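## Task

Grasp the green 2x2 brick of standard height and raise it until it is at least a hand's width higher than its starting spot. At the end, the gripper holding it must hold nothing else, and the brick must touch nothing except that gripper.

## Robot and tools

Robot: two arms, left_arm and right_arm, each with a two-finger parallel gripper. The names are labels only and do not match the sides of any camera picture. Each arm has six joints (waist, shoulder, elbow, wrist pitch, wrist yaw, wrist roll) plus the gripper.

World frame: origin on the table top midway between the arms, +z up, +x out across the table, and left_arm sits on the +y side. Results report each gripper's end_effector_position (metres) and end_effector_quat_wxyz in this frame. The reported point lies between the finger pads, roughly 1 cm back from the tips; it can be somewhat wrong, more so when the arm reaches far. Gripper frame: fingers point along its +z, and they close and open along its y axis.

Row format (shared by execute_actions and move): one flat list of 14 numbers, each in [-1, 1], always covering both arms even if one stays still. Order: left_arm dx, dy, dz, rx, ry, rz, opening, then right_arm dx, dy, dz, rx, ry, rz, opening. dx..rz are offsets, not poses: a change relative to the gripper's measured pose, expressed in that gripper's own axes (not the world frame). Scale: 1.0 equals 0.6 m of translation or 180 degrees of rotation; rx, ry, rz form a single rotation vector. Opening is absolute, not an offset: +1 fully open (0.094 m), -1 closed.

execute_actions(actions): a list of actions, run one after another. Each action is a table of up to 15 rows, one row per 1/30 s step; fewer rows means the last row is repeated until 15 steps have passed. Every row in an action is an offset from the gripper pose measured when that action began, not from the previous row. For a call's first action, that base is the most recent pose reported in the current scene. An empty list just returns state and images.

move(target, speed, blocking): target is one 14-number row as above; its offsets are taken from the pose in the scene's latest result that includes one. Each gripper follows a straight line toward its goal; both arms finish together after 0.5 to 10 s, and anything longer is cut off at 10 s before reaching the goal. Rotation goes the short way. speed is the top path speed in m/s, 0.002 to 0.5 (default 0.25); rotation is capped at twice that in rad/s. Paths ignore obstacles and the other arm, and the hand can lag, drift, or overshoot the speed, particularly near full extension. blocking=false returns after 0.5 s while motion continues; until a result shows it ended, other actions and moves are rejected, so use wait or stop first. The opening is sent when the move starts.

wait(seconds): 0 to 10; arms keep their last command, a running move carries on, and it returns early if that move ends. stop(): brakes a running move (needs some distance, more when fast); fingers keep moving. zoom_image(camera, region): region is [x0, y0, x1, y1] in pixels of that camera's last full image, top-left origin, at most 504x504. Cameras: cam_head_left, cam_head_right, cam_high, cam_low (896x504) and cam_left_wrist, cam_right_wrist (616x616 fisheye). finished_scene(scene): closes the current scene by its number after the last command is held; irreversible, and it reports success and the next task.

Control behaviour: each step the commanded pose is clipped to at most 70 mm and 16 degrees from the measured pose, and damped inverse kinematics then favours position over orientation. Large offsets may need several actions, and the arm only continues to its last clipped pose, so send the remainder next. Arms tend to stop a centimetre or more short, usually low, and sending all-zero offsets can let an arm sag over time; to keep an arm in place, send the correction back to the desired pose in the first call of a reply and zeros later, raising the aim if it stays low. Elbows never fully straighten.

Result lines: a state line per arm (left_arm: ... | right_arm: ...), Joint positions (last value per arm is finger opening in metres), joint torques (offset, scaled and noisy), grip_measured (finger opening on the command scale, possibly off by about 1 mm), Hand target lines (pose the controller now aims for), 'pose unreachable' (clearance check altered or blocked that arm's command), FAULT lines, and MOTOR HOT at 85 °C; at 100 °C an OVER-TEMPERATURE FAULT drops that arm. A move adds a 'move:' line giving the ending (done, off_target, moving, held, fault) and limits: paced means the sent pose was clipped, held means a check blocked some steps and the arm may then jump faster than speed. An ending that names one arm implies the other finished fine; per-gripper distance to goal is also listed.

Gripping: to hold a brick, command an opening about 0.03 below its grip_measured; smaller gaps grip more gently. Pads push about 50 to 62 N each, with a brief spike on first contact.

Avoid: dropping the brick, knocking anything off the table, letting the arms collide or press on each other, fast or hard contacts (faster moves and goals set deeper past contact push harder), and holding loads so long that motors overheat. Brief external tugs on a held part or pushes on loose items can occur.

Each tool is called by a JSON object that holds its "name" and its "arguments", one argument or row to a line.

## Session

{"name": "execute_actions", "arguments": {
  "actions": []
}}

Scene clock: 0.00 s.
left_arm: end_effector_position=(+0.1115, +0.1164, +0.1988) grip_measured=+1.000 end_effector_quat_wxyz=(+0.003, +0.278, +0.961, +0.000) | right_arm: end_effector_position=(+0.5132, -0.3952, +0.2690) grip_measured=+0.033 end_effector_quat_wxyz=(-0.065, +0.730, +0.504, +0.457)
Joint positions: left_arm=[-0.964  1.014  0.9   -1.454 -0.004 -0.412  0.094] | right_arm=[-0.503  1.3    1.075 -0.729 -0.79   1.892  0.049]
Joint velocities: left_arm=[ 0.005 -0.005  0.002  0.007 -0.051 -0.066  0.   ] | right_arm=[-0.015  0.015 -0.002  0.002 -0.022 -0.022 -0.   ]
Joint torques (N m, as the arm reports them, + toward a larger angle): no reading
Motor temperatures (°C, as the motors report them): left_arm=[24 19 20 22 20 23] | right_arm=[22 22 23 22 21 21]
Hand target (left_arm): +0.116, +0.110, +0.209; +0.014, +0.278, +0.960, -0.009
Hand target (right_arm): +0.521, -0.397, +0.288; -0.050, +0.721, +0.508, +0.468

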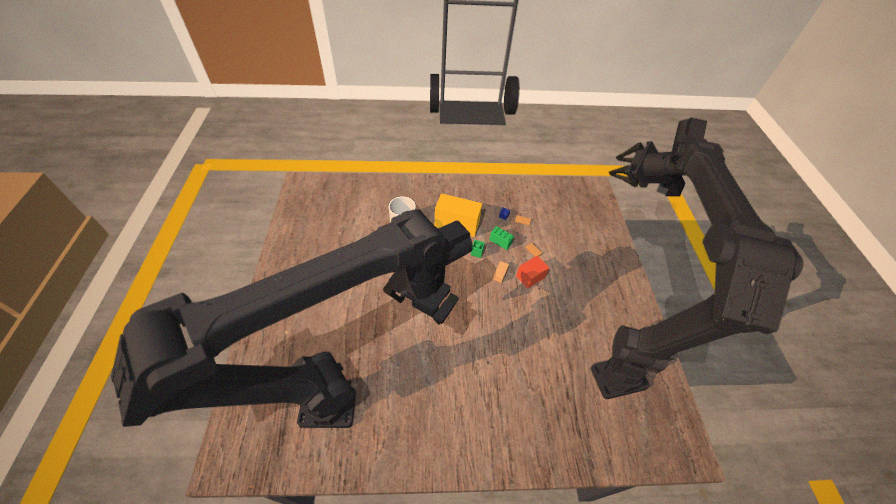

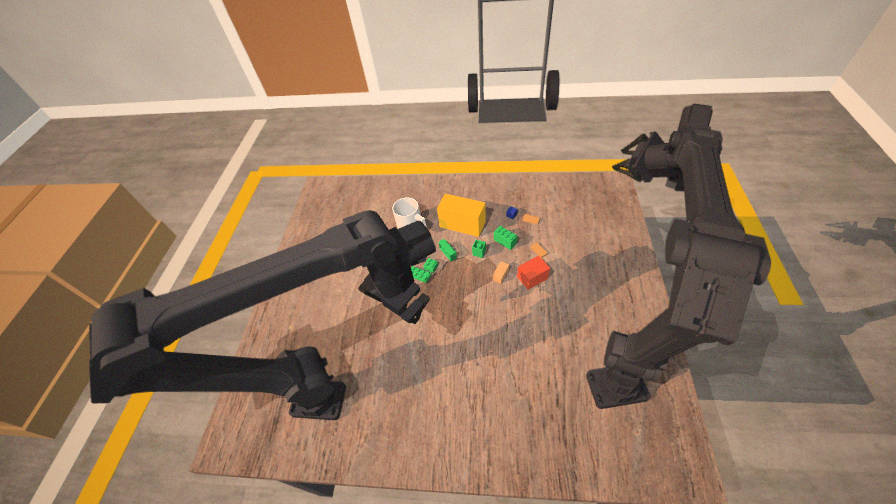

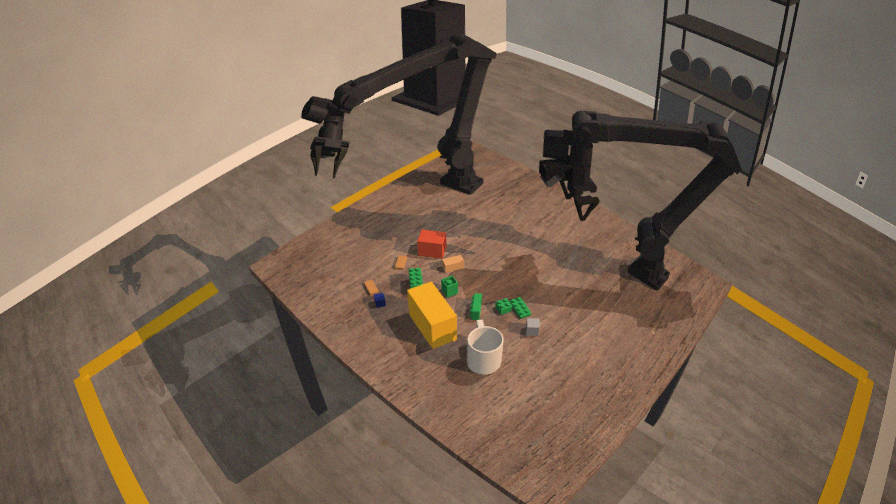

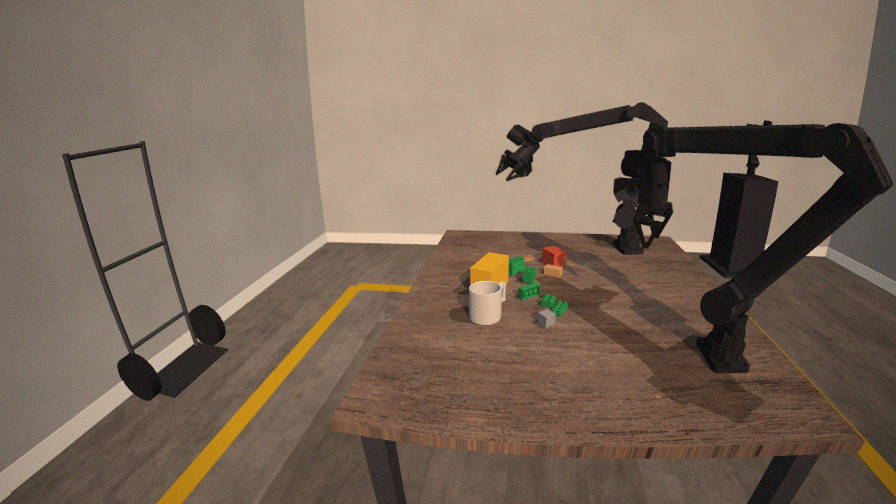

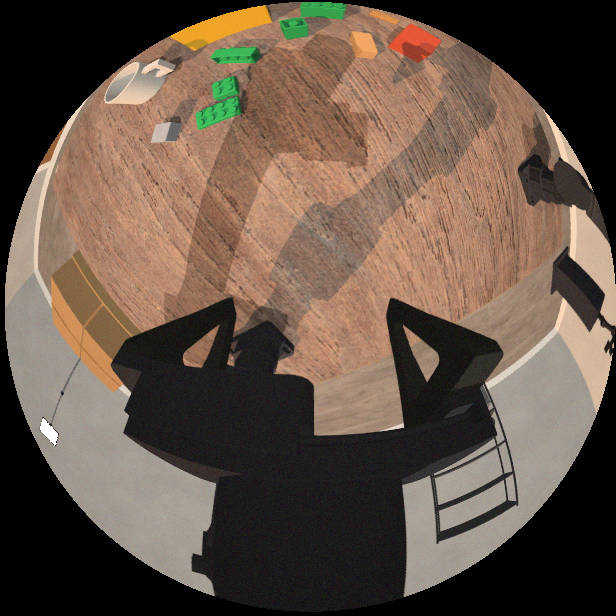

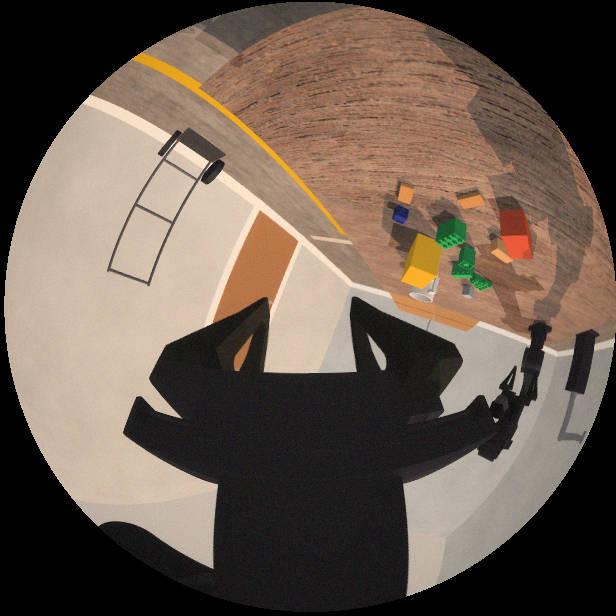

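{"name": "zoom_image", "arguments": {
  "camera": "cam_high",
  "region": [360, 220, 560, 350]
}}

{"name": "zoom_image", "arguments": {
  "camera": "cam_head_right",
  "region": [390, 190, 570, 300]
}}

{"name": "zoom_image", "arguments": {
  "camera": "cam_low",
  "region": [460, 235, 600, 335]
}}

Region (360, 220, 560, 350) of cam_high's 896x504 image, scaled by 2.520, with more detail than that image has; it fills the top 328 rows of this view, and the rest is white.

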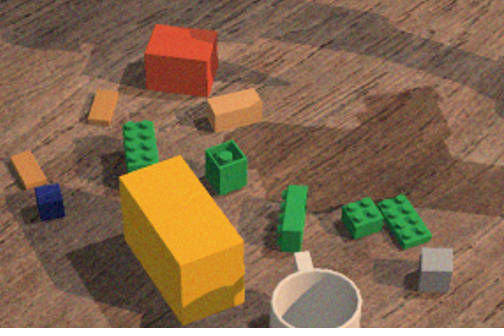

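Region (390, 190, 570, 300) of cam_head_right's 896x504 image, scaled by 2.800, with more detail than that image has.

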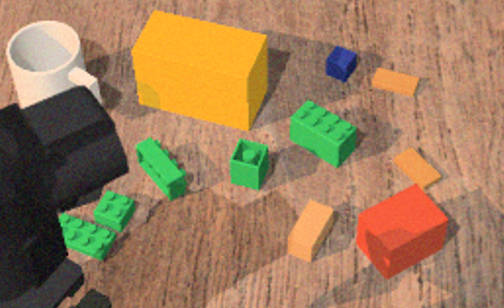

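Region (460, 235, 600, 335) of cam_low's 896x504 image, scaled by 3.600, with more detail than that image has; it fills the top 360 rows of this view, and the rest is white.

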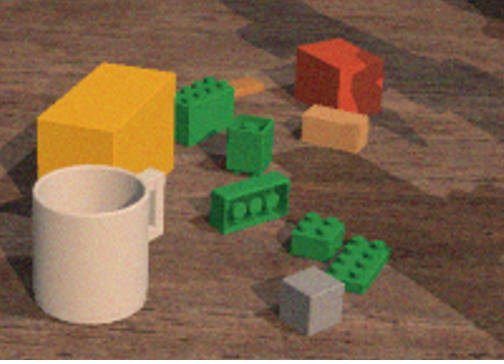

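{"name": "move", "arguments": {
  "target": [-0.362,0.187,0.11,0,0,0,0.2,0,0,0,0,0,0,0.03],
  "speed": 0.3
}}

Scene clock: 46.03 s.
left_arm: end_effector_position=(+0.3366, +0.1078, +0.1176) grip_measured=+0.202 end_effector_quat_wxyz=(-0.024, +0.272, +0.962, +0.010) | right_arm: end_effector_position=(+0.5132, -0.3952, +0.2690) grip_measured=+0.033 end_effector_quat_wxyz=(-0.065, +0.730, +0.504, +0.457)
Joint positions: left_arm=[-0.532  1.578  1.187 -1.232 -0.006  0.008  0.056] | right_arm=[-0.503  1.3    1.075 -0.729 -0.79   1.892  0.049]
Joint velocities: left_arm=[-0.005 -0.005  0.002 -0.022  0.051  0.037  0.   ] | right_arm=[-0.005 -0.015 -0.032 -0.012  0.022 -0.037 -0.001]
Joint torques (N m, as the arm reports them, + toward a larger angle): left_arm=[  0.75 -13.46  13.1    0.59   0.27   0.06] | right_arm=[-1.28 -9.8   8.8   1.87 -0.44  0.02]
Motor temperatures (°C, as the motors report them): left_arm=[24 19 27 22 20 23] | right_arm=[22 23 29 23 22 21]
Hand target (left_arm): +0.354, +0.096, +0.133; +0.002, +0.278, +0.961, +0.000
Hand target (right_arm): +0.513, -0.395, +0.269; -0.065, +0.730, +0.504, +0.457
Off the commanded pose (left_arm): 0.028 m, 3 deg.
Off the commanded pose (right_arm): 0.000 m, 0 deg.
move: off_target (left_arm)
camera_calibration (this result's frames):
cam_left_wrist: T_world_to_cam=[[-0.523158, -0.852136, -0.0130335, 0.271858], [-0.670263, 0.401958, 0.623841, 0.116093], [-0.526359, 0.335103, -0.781442, 0.356632], [0, 0, 0, 1]] pos_world=[0.407754, 0.0654869, 0.209807]

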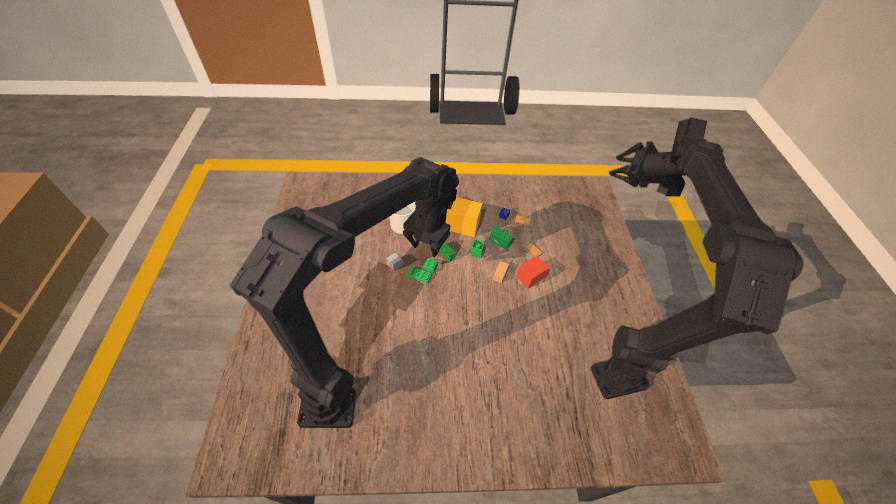

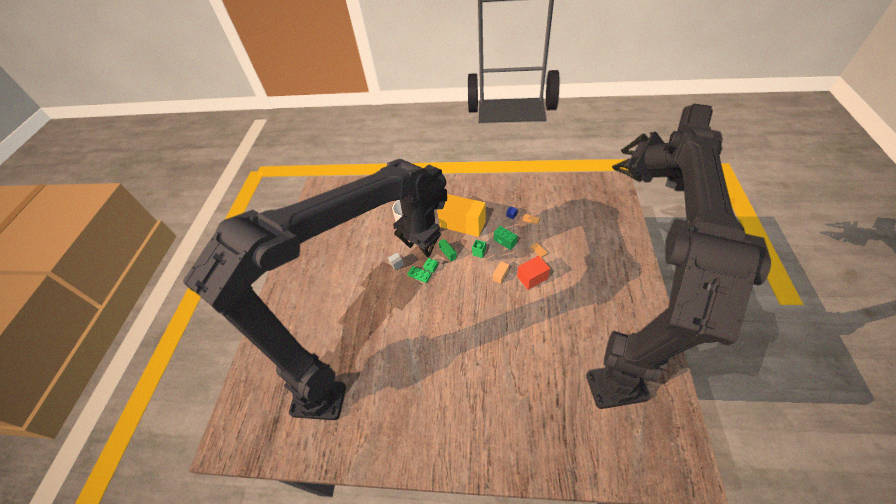

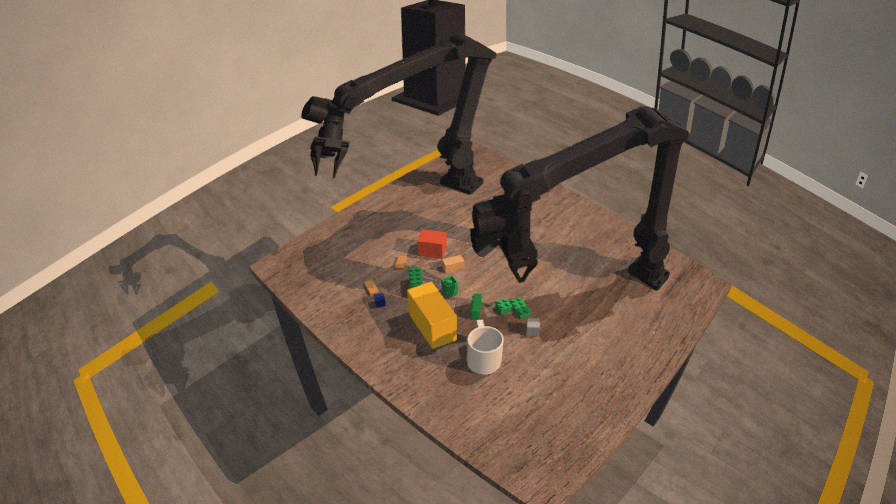

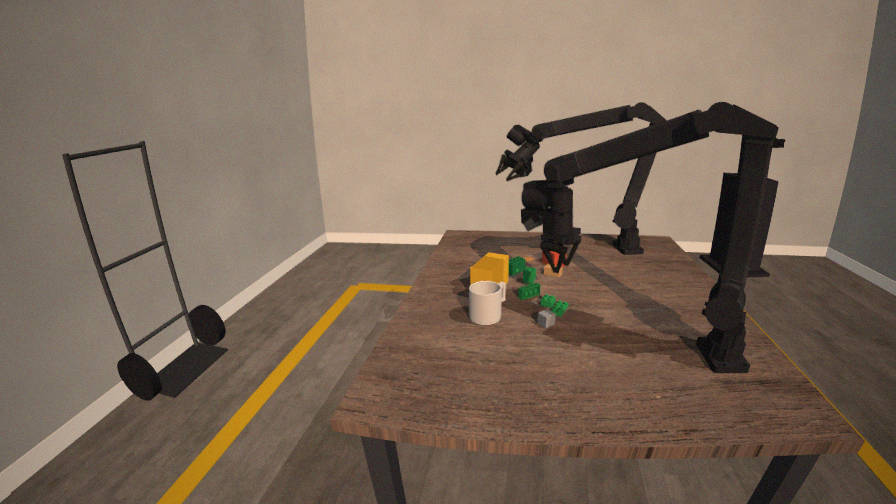

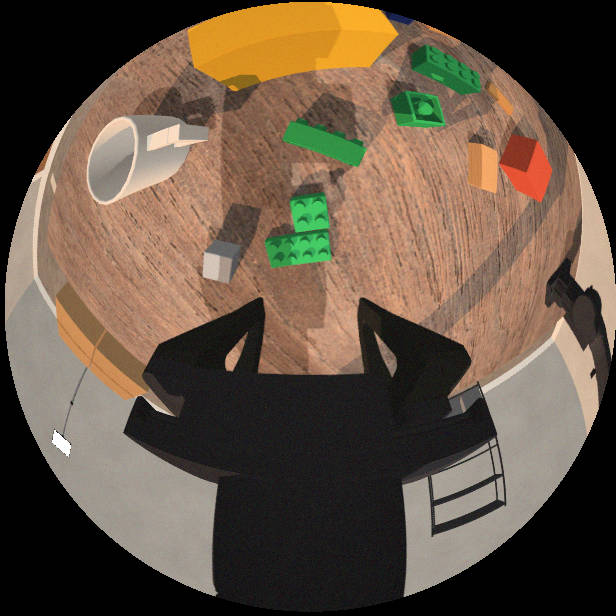

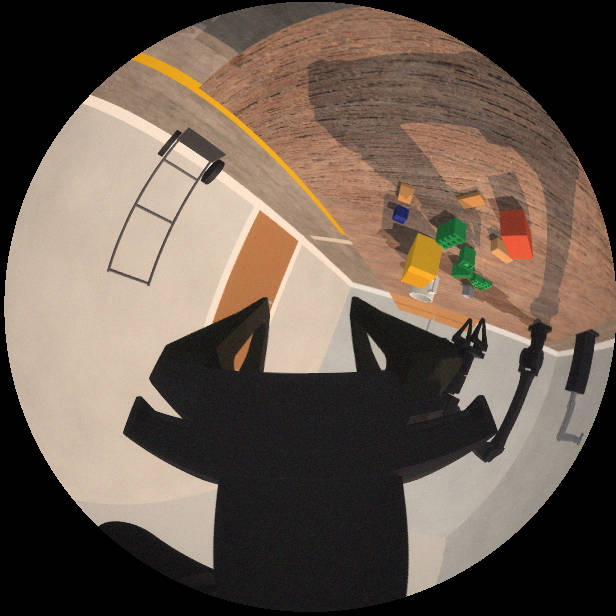

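{"name": "move", "arguments": {
  "target": [-0.086,0,0.075,0,-0.03,-0.045,0.2,0,0,0,0,0,0,0.03],
  "speed": 0.15
}}

Scene clock: 62.80 s.
left_arm: end_effector_position=(+0.3713, +0.0870, +0.0729) grip_measured=+0.202 end_effector_quat_wxyz=(+0.013, +0.208, +0.978, -0.001) | right_arm: end_effector_position=(+0.5132, -0.3952, +0.2690) grip_measured=+0.033 end_effector_quat_wxyz=(-0.065, +0.730, +0.504, +0.457)
Joint positions: left_arm=[-0.532  1.681  1.187 -1.053 -0.006 -0.125  0.056] | right_arm=[-0.503  1.3    1.075 -0.729 -0.79   1.892  0.049]
Joint velocities: left_arm=[-0.015  0.005 -0.002 -0.012 -0.007 -0.066 -0.   ] | right_arm=[ 0.005 -0.015 -0.002  0.002 -0.051  0.022 -0.001]
Joint torques (N m, as the arm reports them, + toward a larger angle): left_arm=[  0.62 -13.91   9.54   1.2   -0.11  -0.1 ] | right_arm=[-1.07 -9.75  8.83  1.85 -0.44  0.02]
Motor temperatures (°C, as the motors report them): left_arm=[24 20 28 22 20 23] | right_arm=[22 23 28 23 22 21]
Hand target (left_arm): +0.378, +0.082, +0.070; +0.021, +0.204, +0.979, -0.002
Hand target (right_arm): +0.513, -0.395, +0.269; -0.065, +0.730, +0.504, +0.457
Off the commanded pose (left_arm): 0.009 m, 1 deg.
Off the commanded pose (right_arm): 0.000 m, 0 deg.
move: done
camera_calibration (this result's frames):
cam_left_wrist: T_world_to_cam=[[-0.404851, -0.914317, -0.0109714, 0.233039], [-0.759206, 0.329434, 0.56132, 0.219534], [-0.50961, 0.235581, -0.827526, 0.352697], [0, 0, 0, 1]] pos_world=[0.440755, 0.0576617, 0.171194]

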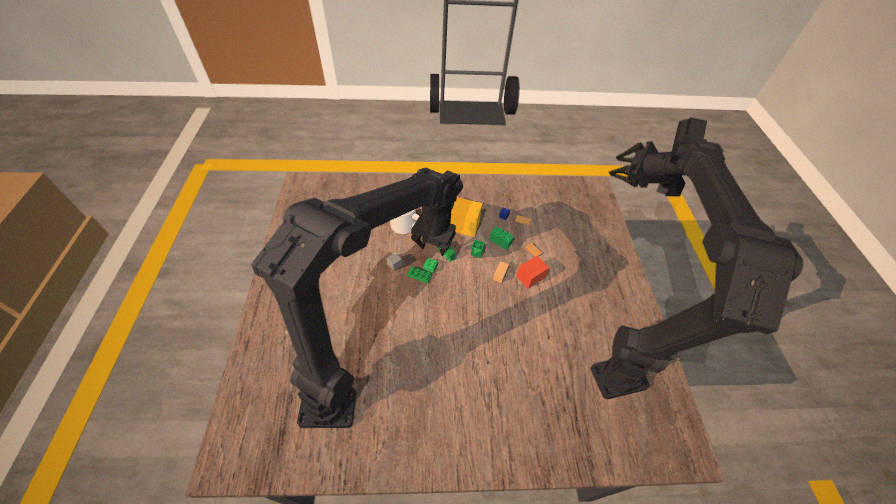

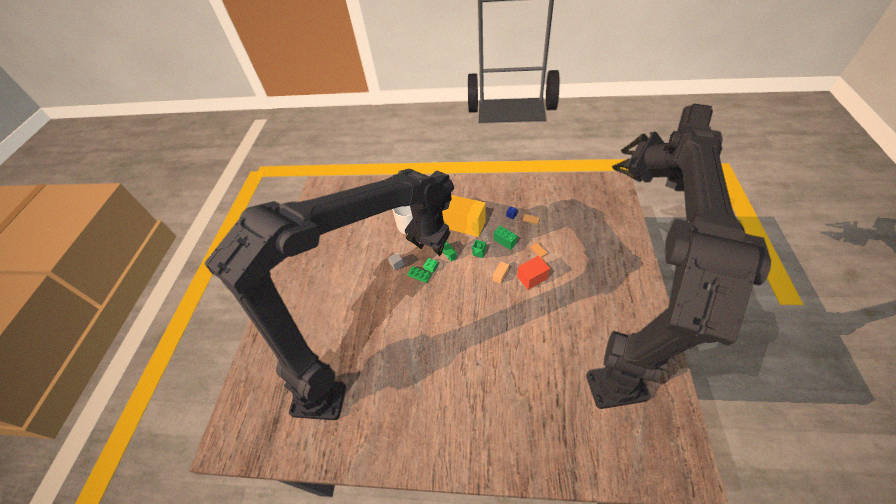

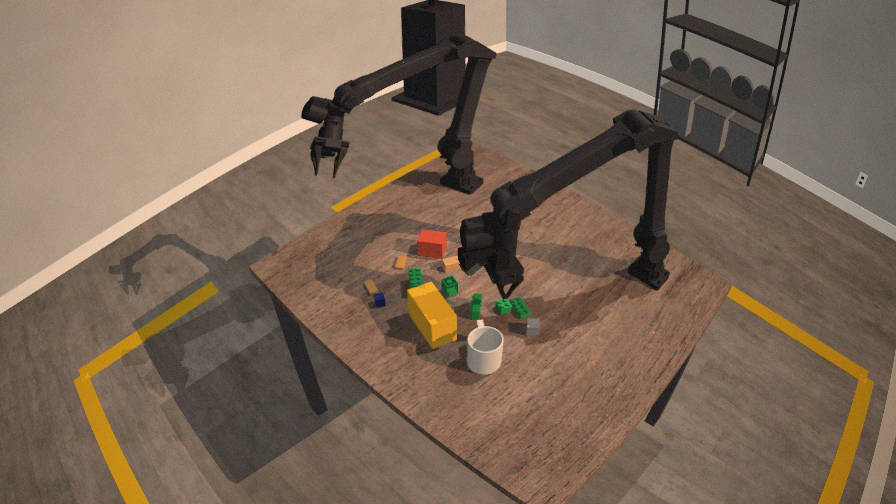

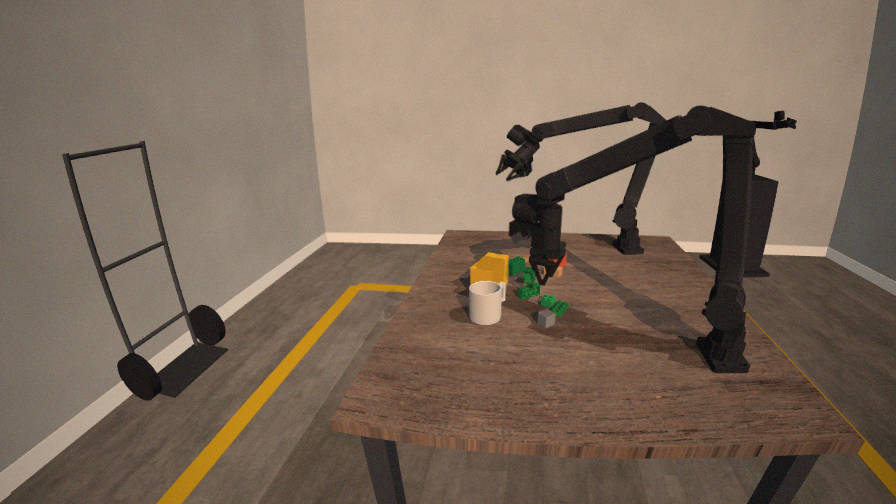

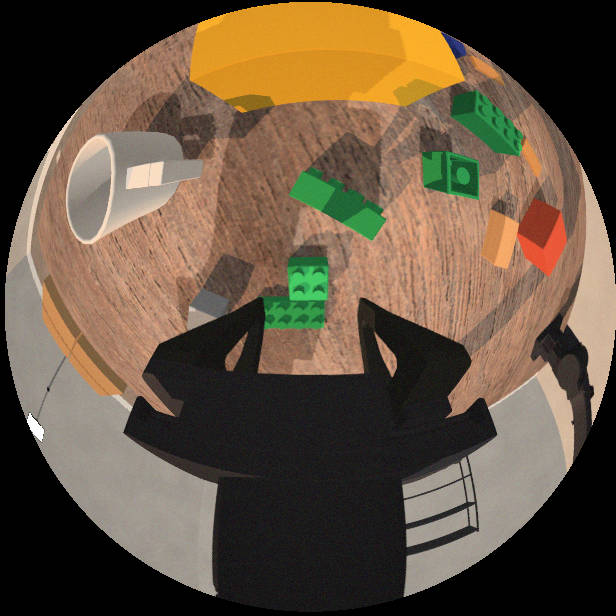

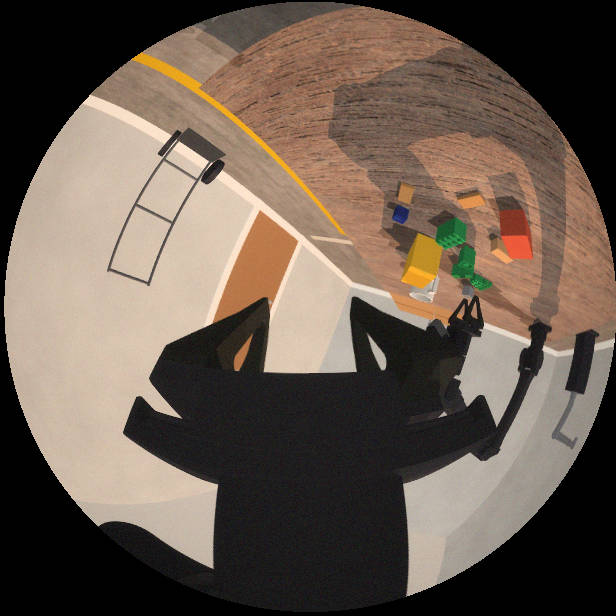

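{"name": "move", "arguments": {
  "target": [0.0,0.004,0.072,0,0,0,0.2,0,0,0,0,0,0,0.03],
  "speed": 0.08
}}

{"name": "zoom_image", "arguments": {
  "camera": "cam_low",
  "region": [480, 240, 620, 340]
}}

{"name": "zoom_image", "arguments": {
  "camera": "cam_high",
  "region": [440, 240, 580, 340]
}}

Scene clock: 87.10 s.
left_arm: end_effector_position=(+0.3676, +0.0892, +0.0363) grip_measured=+0.202 end_effector_quat_wxyz=(+0.010, +0.206, +0.978, +0.000) | right_arm: end_effector_position=(+0.5132, -0.3952, +0.2690) grip_measured=+0.033 end_effector_quat_wxyz=(-0.065, +0.730, +0.504, +0.457)
Joint positions: left_arm=[-0.532  1.725  1.136 -0.964 -0.006 -0.128  0.056] | right_arm=[-0.503  1.3    1.075 -0.729 -0.79   1.892  0.049]
Joint velocities: left_arm=[ 0.005 -0.015 -0.022 -0.007  0.051 -0.007 -0.001] | right_arm=[-0.015 -0.015  0.002  0.002  0.037 -0.037 -0.   ]
Joint torques (N m, as the arm reports them, + toward a larger angle): left_arm=[  1.39 -13.94   8.57   1.12   0.07   0.06] | right_arm=[-1.08 -9.84  8.81  1.87 -0.44  0.03]
Motor temperatures (°C, as the motors report them): left_arm=[24 21 26 22 20 23] | right_arm=[22 23 28 23 22 21]
Hand target (left_arm): +0.373, +0.089, +0.030; +0.013, +0.208, +0.978, -0.001
Hand target (right_arm): +0.513, -0.395, +0.269; -0.065, +0.730, +0.504, +0.457
Off the commanded pose (left_arm): 0.009 m, 0 deg.
Off the commanded pose (right_arm): 0.000 m, 0 deg.
move: done
camera_calibration (this result's frames):
cam_left_wrist: T_world_to_cam=[[-0.402476, -0.915355, -0.011787, 0.23243], [-0.756755, 0.32544, 0.56693, 0.235779], [-0.515106, 0.237096, -0.823681, 0.321787], [0, 0, 0, 1]] pos_world=[0.437729, 0.0597297, 0.134119]

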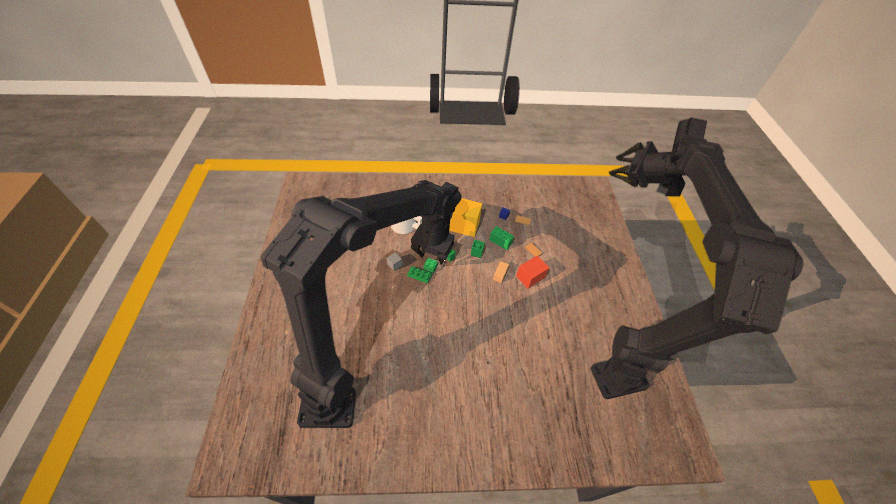

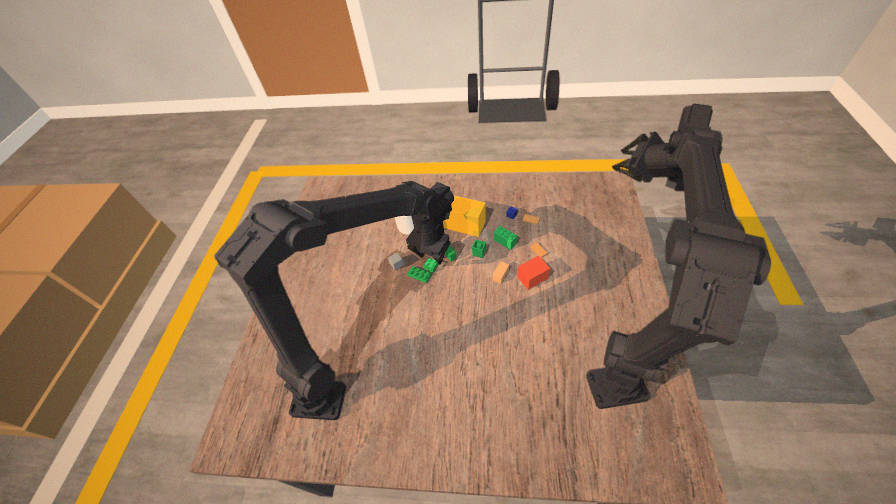

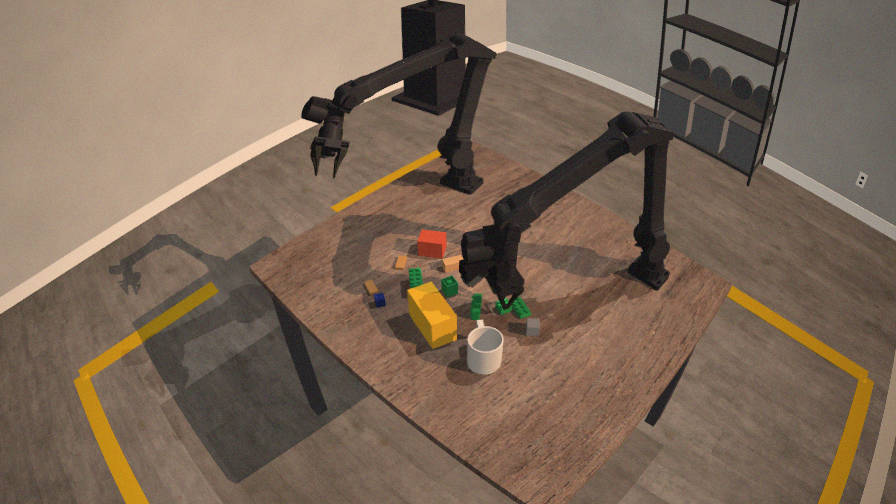

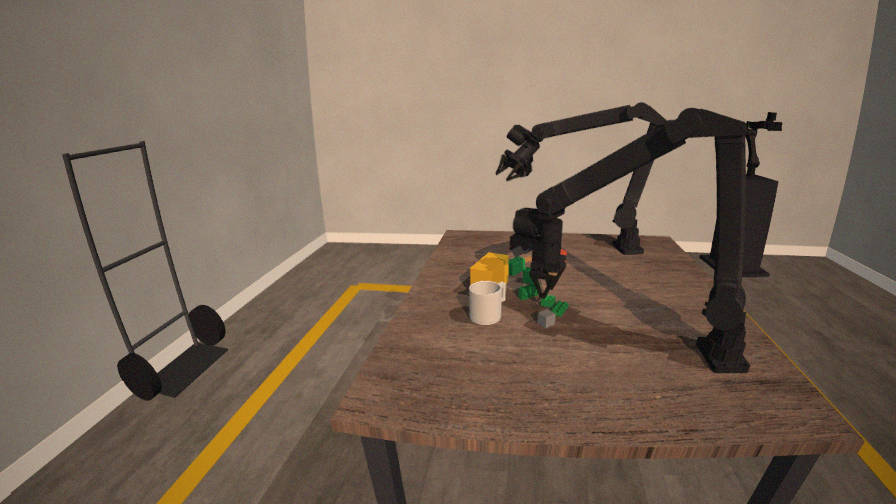

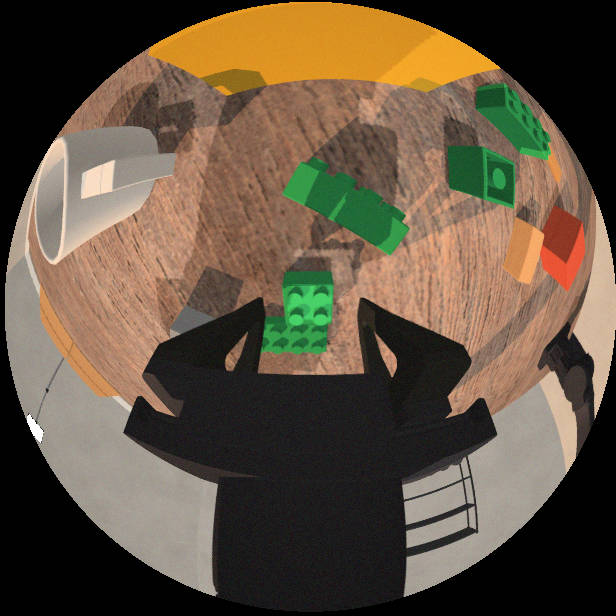

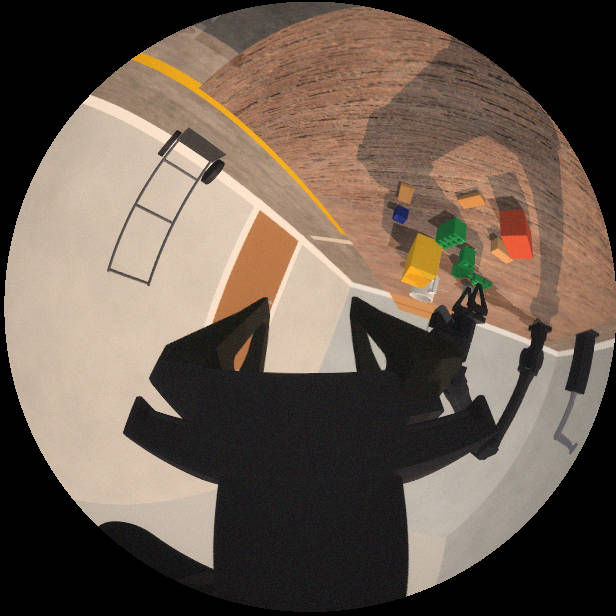

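Region (480, 240, 620, 340) of cam_low's 896x504 image, scaled by 3.600, with more detail than that image has; it fills the top 360 rows of this view, and the rest is white.

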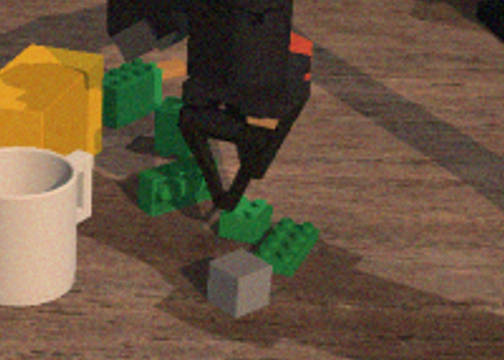

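Region (440, 240, 580, 340) of cam_high's 896x504 image, scaled by 3.600, with more detail than that image has; it fills the top 360 rows of this view, and the rest is white.

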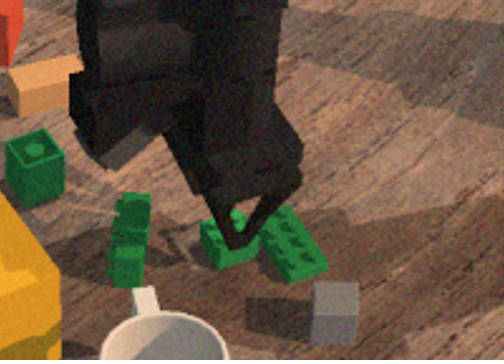

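{"name": "move", "arguments": {
  "target": [-0.004,0.002,0.04,0,0,0,0.2,0,0,0,0,0,0,0.03],
  "speed": 0.05
}}

{"name": "zoom_image", "arguments": {
  "camera": "cam_low",
  "region": [480, 240, 620, 340]
}}

Scene clock: 99.57 s.
left_arm: end_effector_position=(+0.3670, +0.0896, +0.0212) grip_measured=+0.202 end_effector_quat_wxyz=(+0.009, +0.206, +0.978, +0.000) | right_arm: end_effector_position=(+0.5132, -0.3952, +0.2690) grip_measured=+0.033 end_effector_quat_wxyz=(-0.065, +0.730, +0.504, +0.457)
Joint positions: left_arm=[-0.532  1.747  1.12  -0.926 -0.006 -0.128  0.056] | right_arm=[-0.503  1.3    1.075 -0.729 -0.79   1.892  0.049]
Joint velocities: left_arm=[-0.005  0.005 -0.002 -0.017  0.022  0.125  0.002] | right_arm=[-0.005  0.015 -0.012 -0.017  0.037  0.051 -0.001]
Joint torques (N m, as the arm reports them, + toward a larger angle): left_arm=[  1.27 -13.36   8.09   1.16   0.08   0.02] | right_arm=[-1.08 -9.72  8.82  1.87 -0.45  0.02]
Motor temperatures (°C, as the motors report them): left_arm=[24 21 26 22 20 23] | right_arm=[22 23 28 23 22 21]
Hand target (left_arm): +0.370, +0.089, +0.013; +0.010, +0.206, +0.978, -0.000
Hand target (right_arm): +0.513, -0.395, +0.269; -0.065, +0.730, +0.504, +0.457
Off the commanded pose (left_arm): 0.010 m, 0 deg.
Off the commanded pose (right_arm): 0.000 m, 0 deg.
move: done
camera_calibration (this result's frames):
cam_left_wrist: T_world_to_cam=[[-0.402491, -0.915345, -0.0119833, 0.232353], [-0.756014, 0.324993, 0.568175, 0.243507], [-0.516182, 0.237745, -0.822821, 0.309254], [0, 0, 0, 1]] pos_world=[0.437245, 0.0600216, 0.11889]

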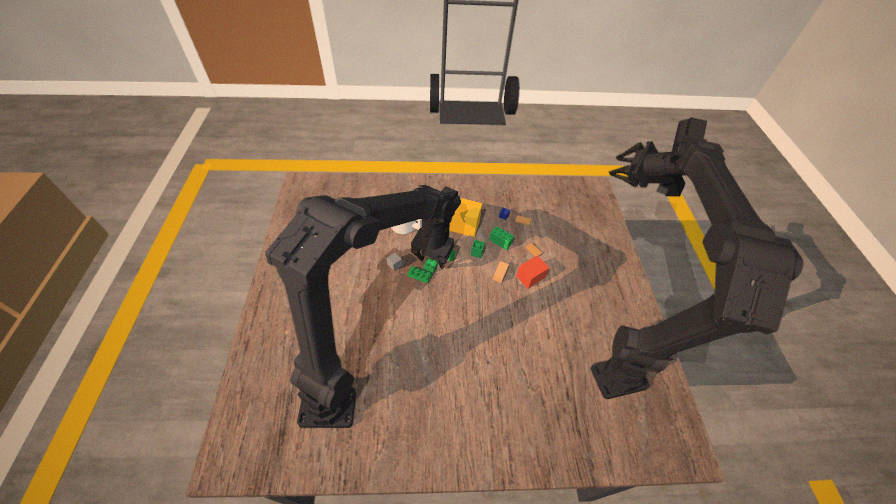

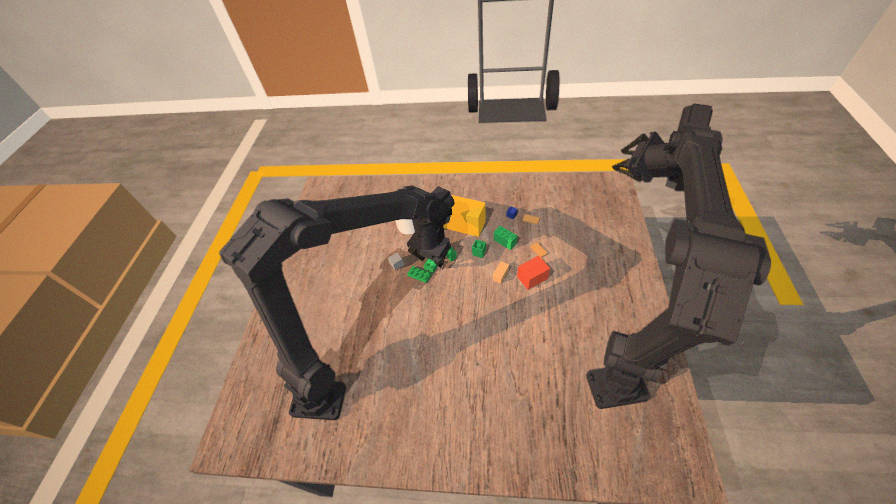

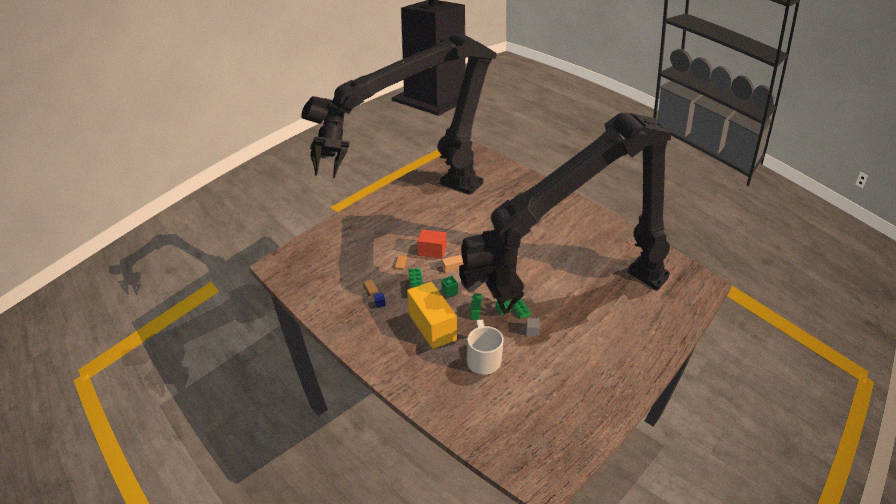

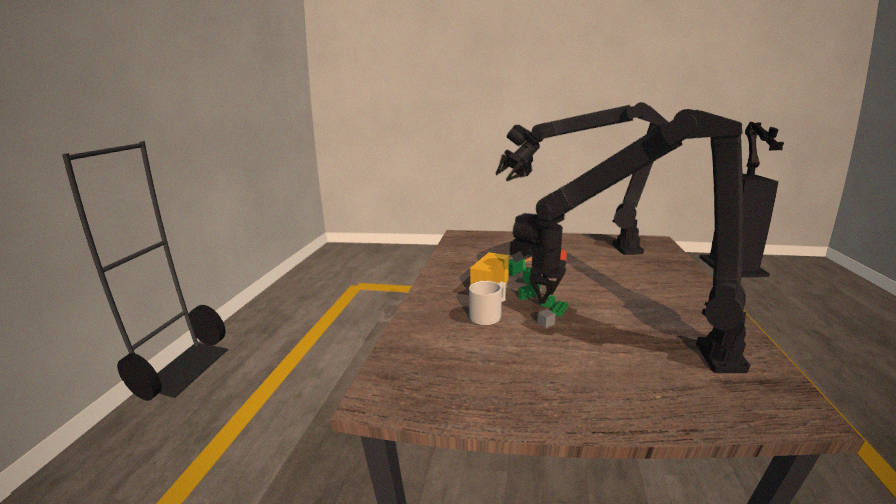

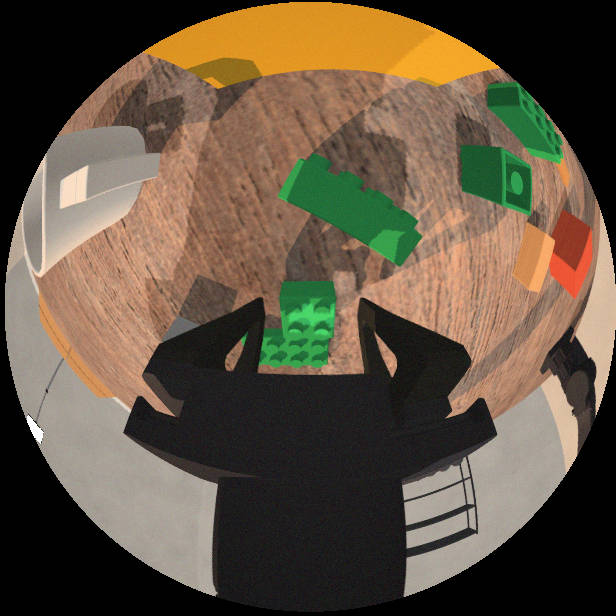

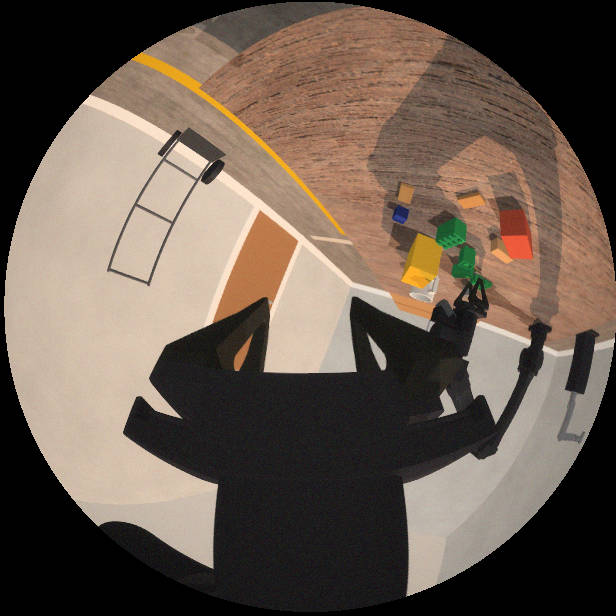

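Region (480, 240, 620, 340) of cam_low's 896x504 image, scaled by 3.600, with more detail than that image has; it fills the top 360 rows of this view, and the rest is white.

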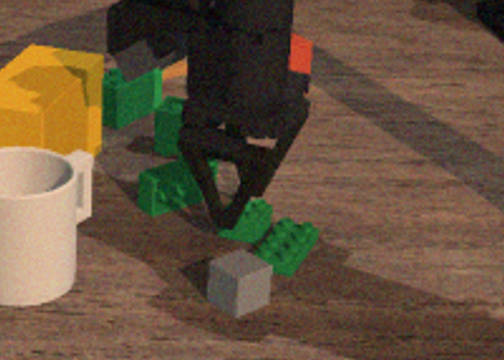

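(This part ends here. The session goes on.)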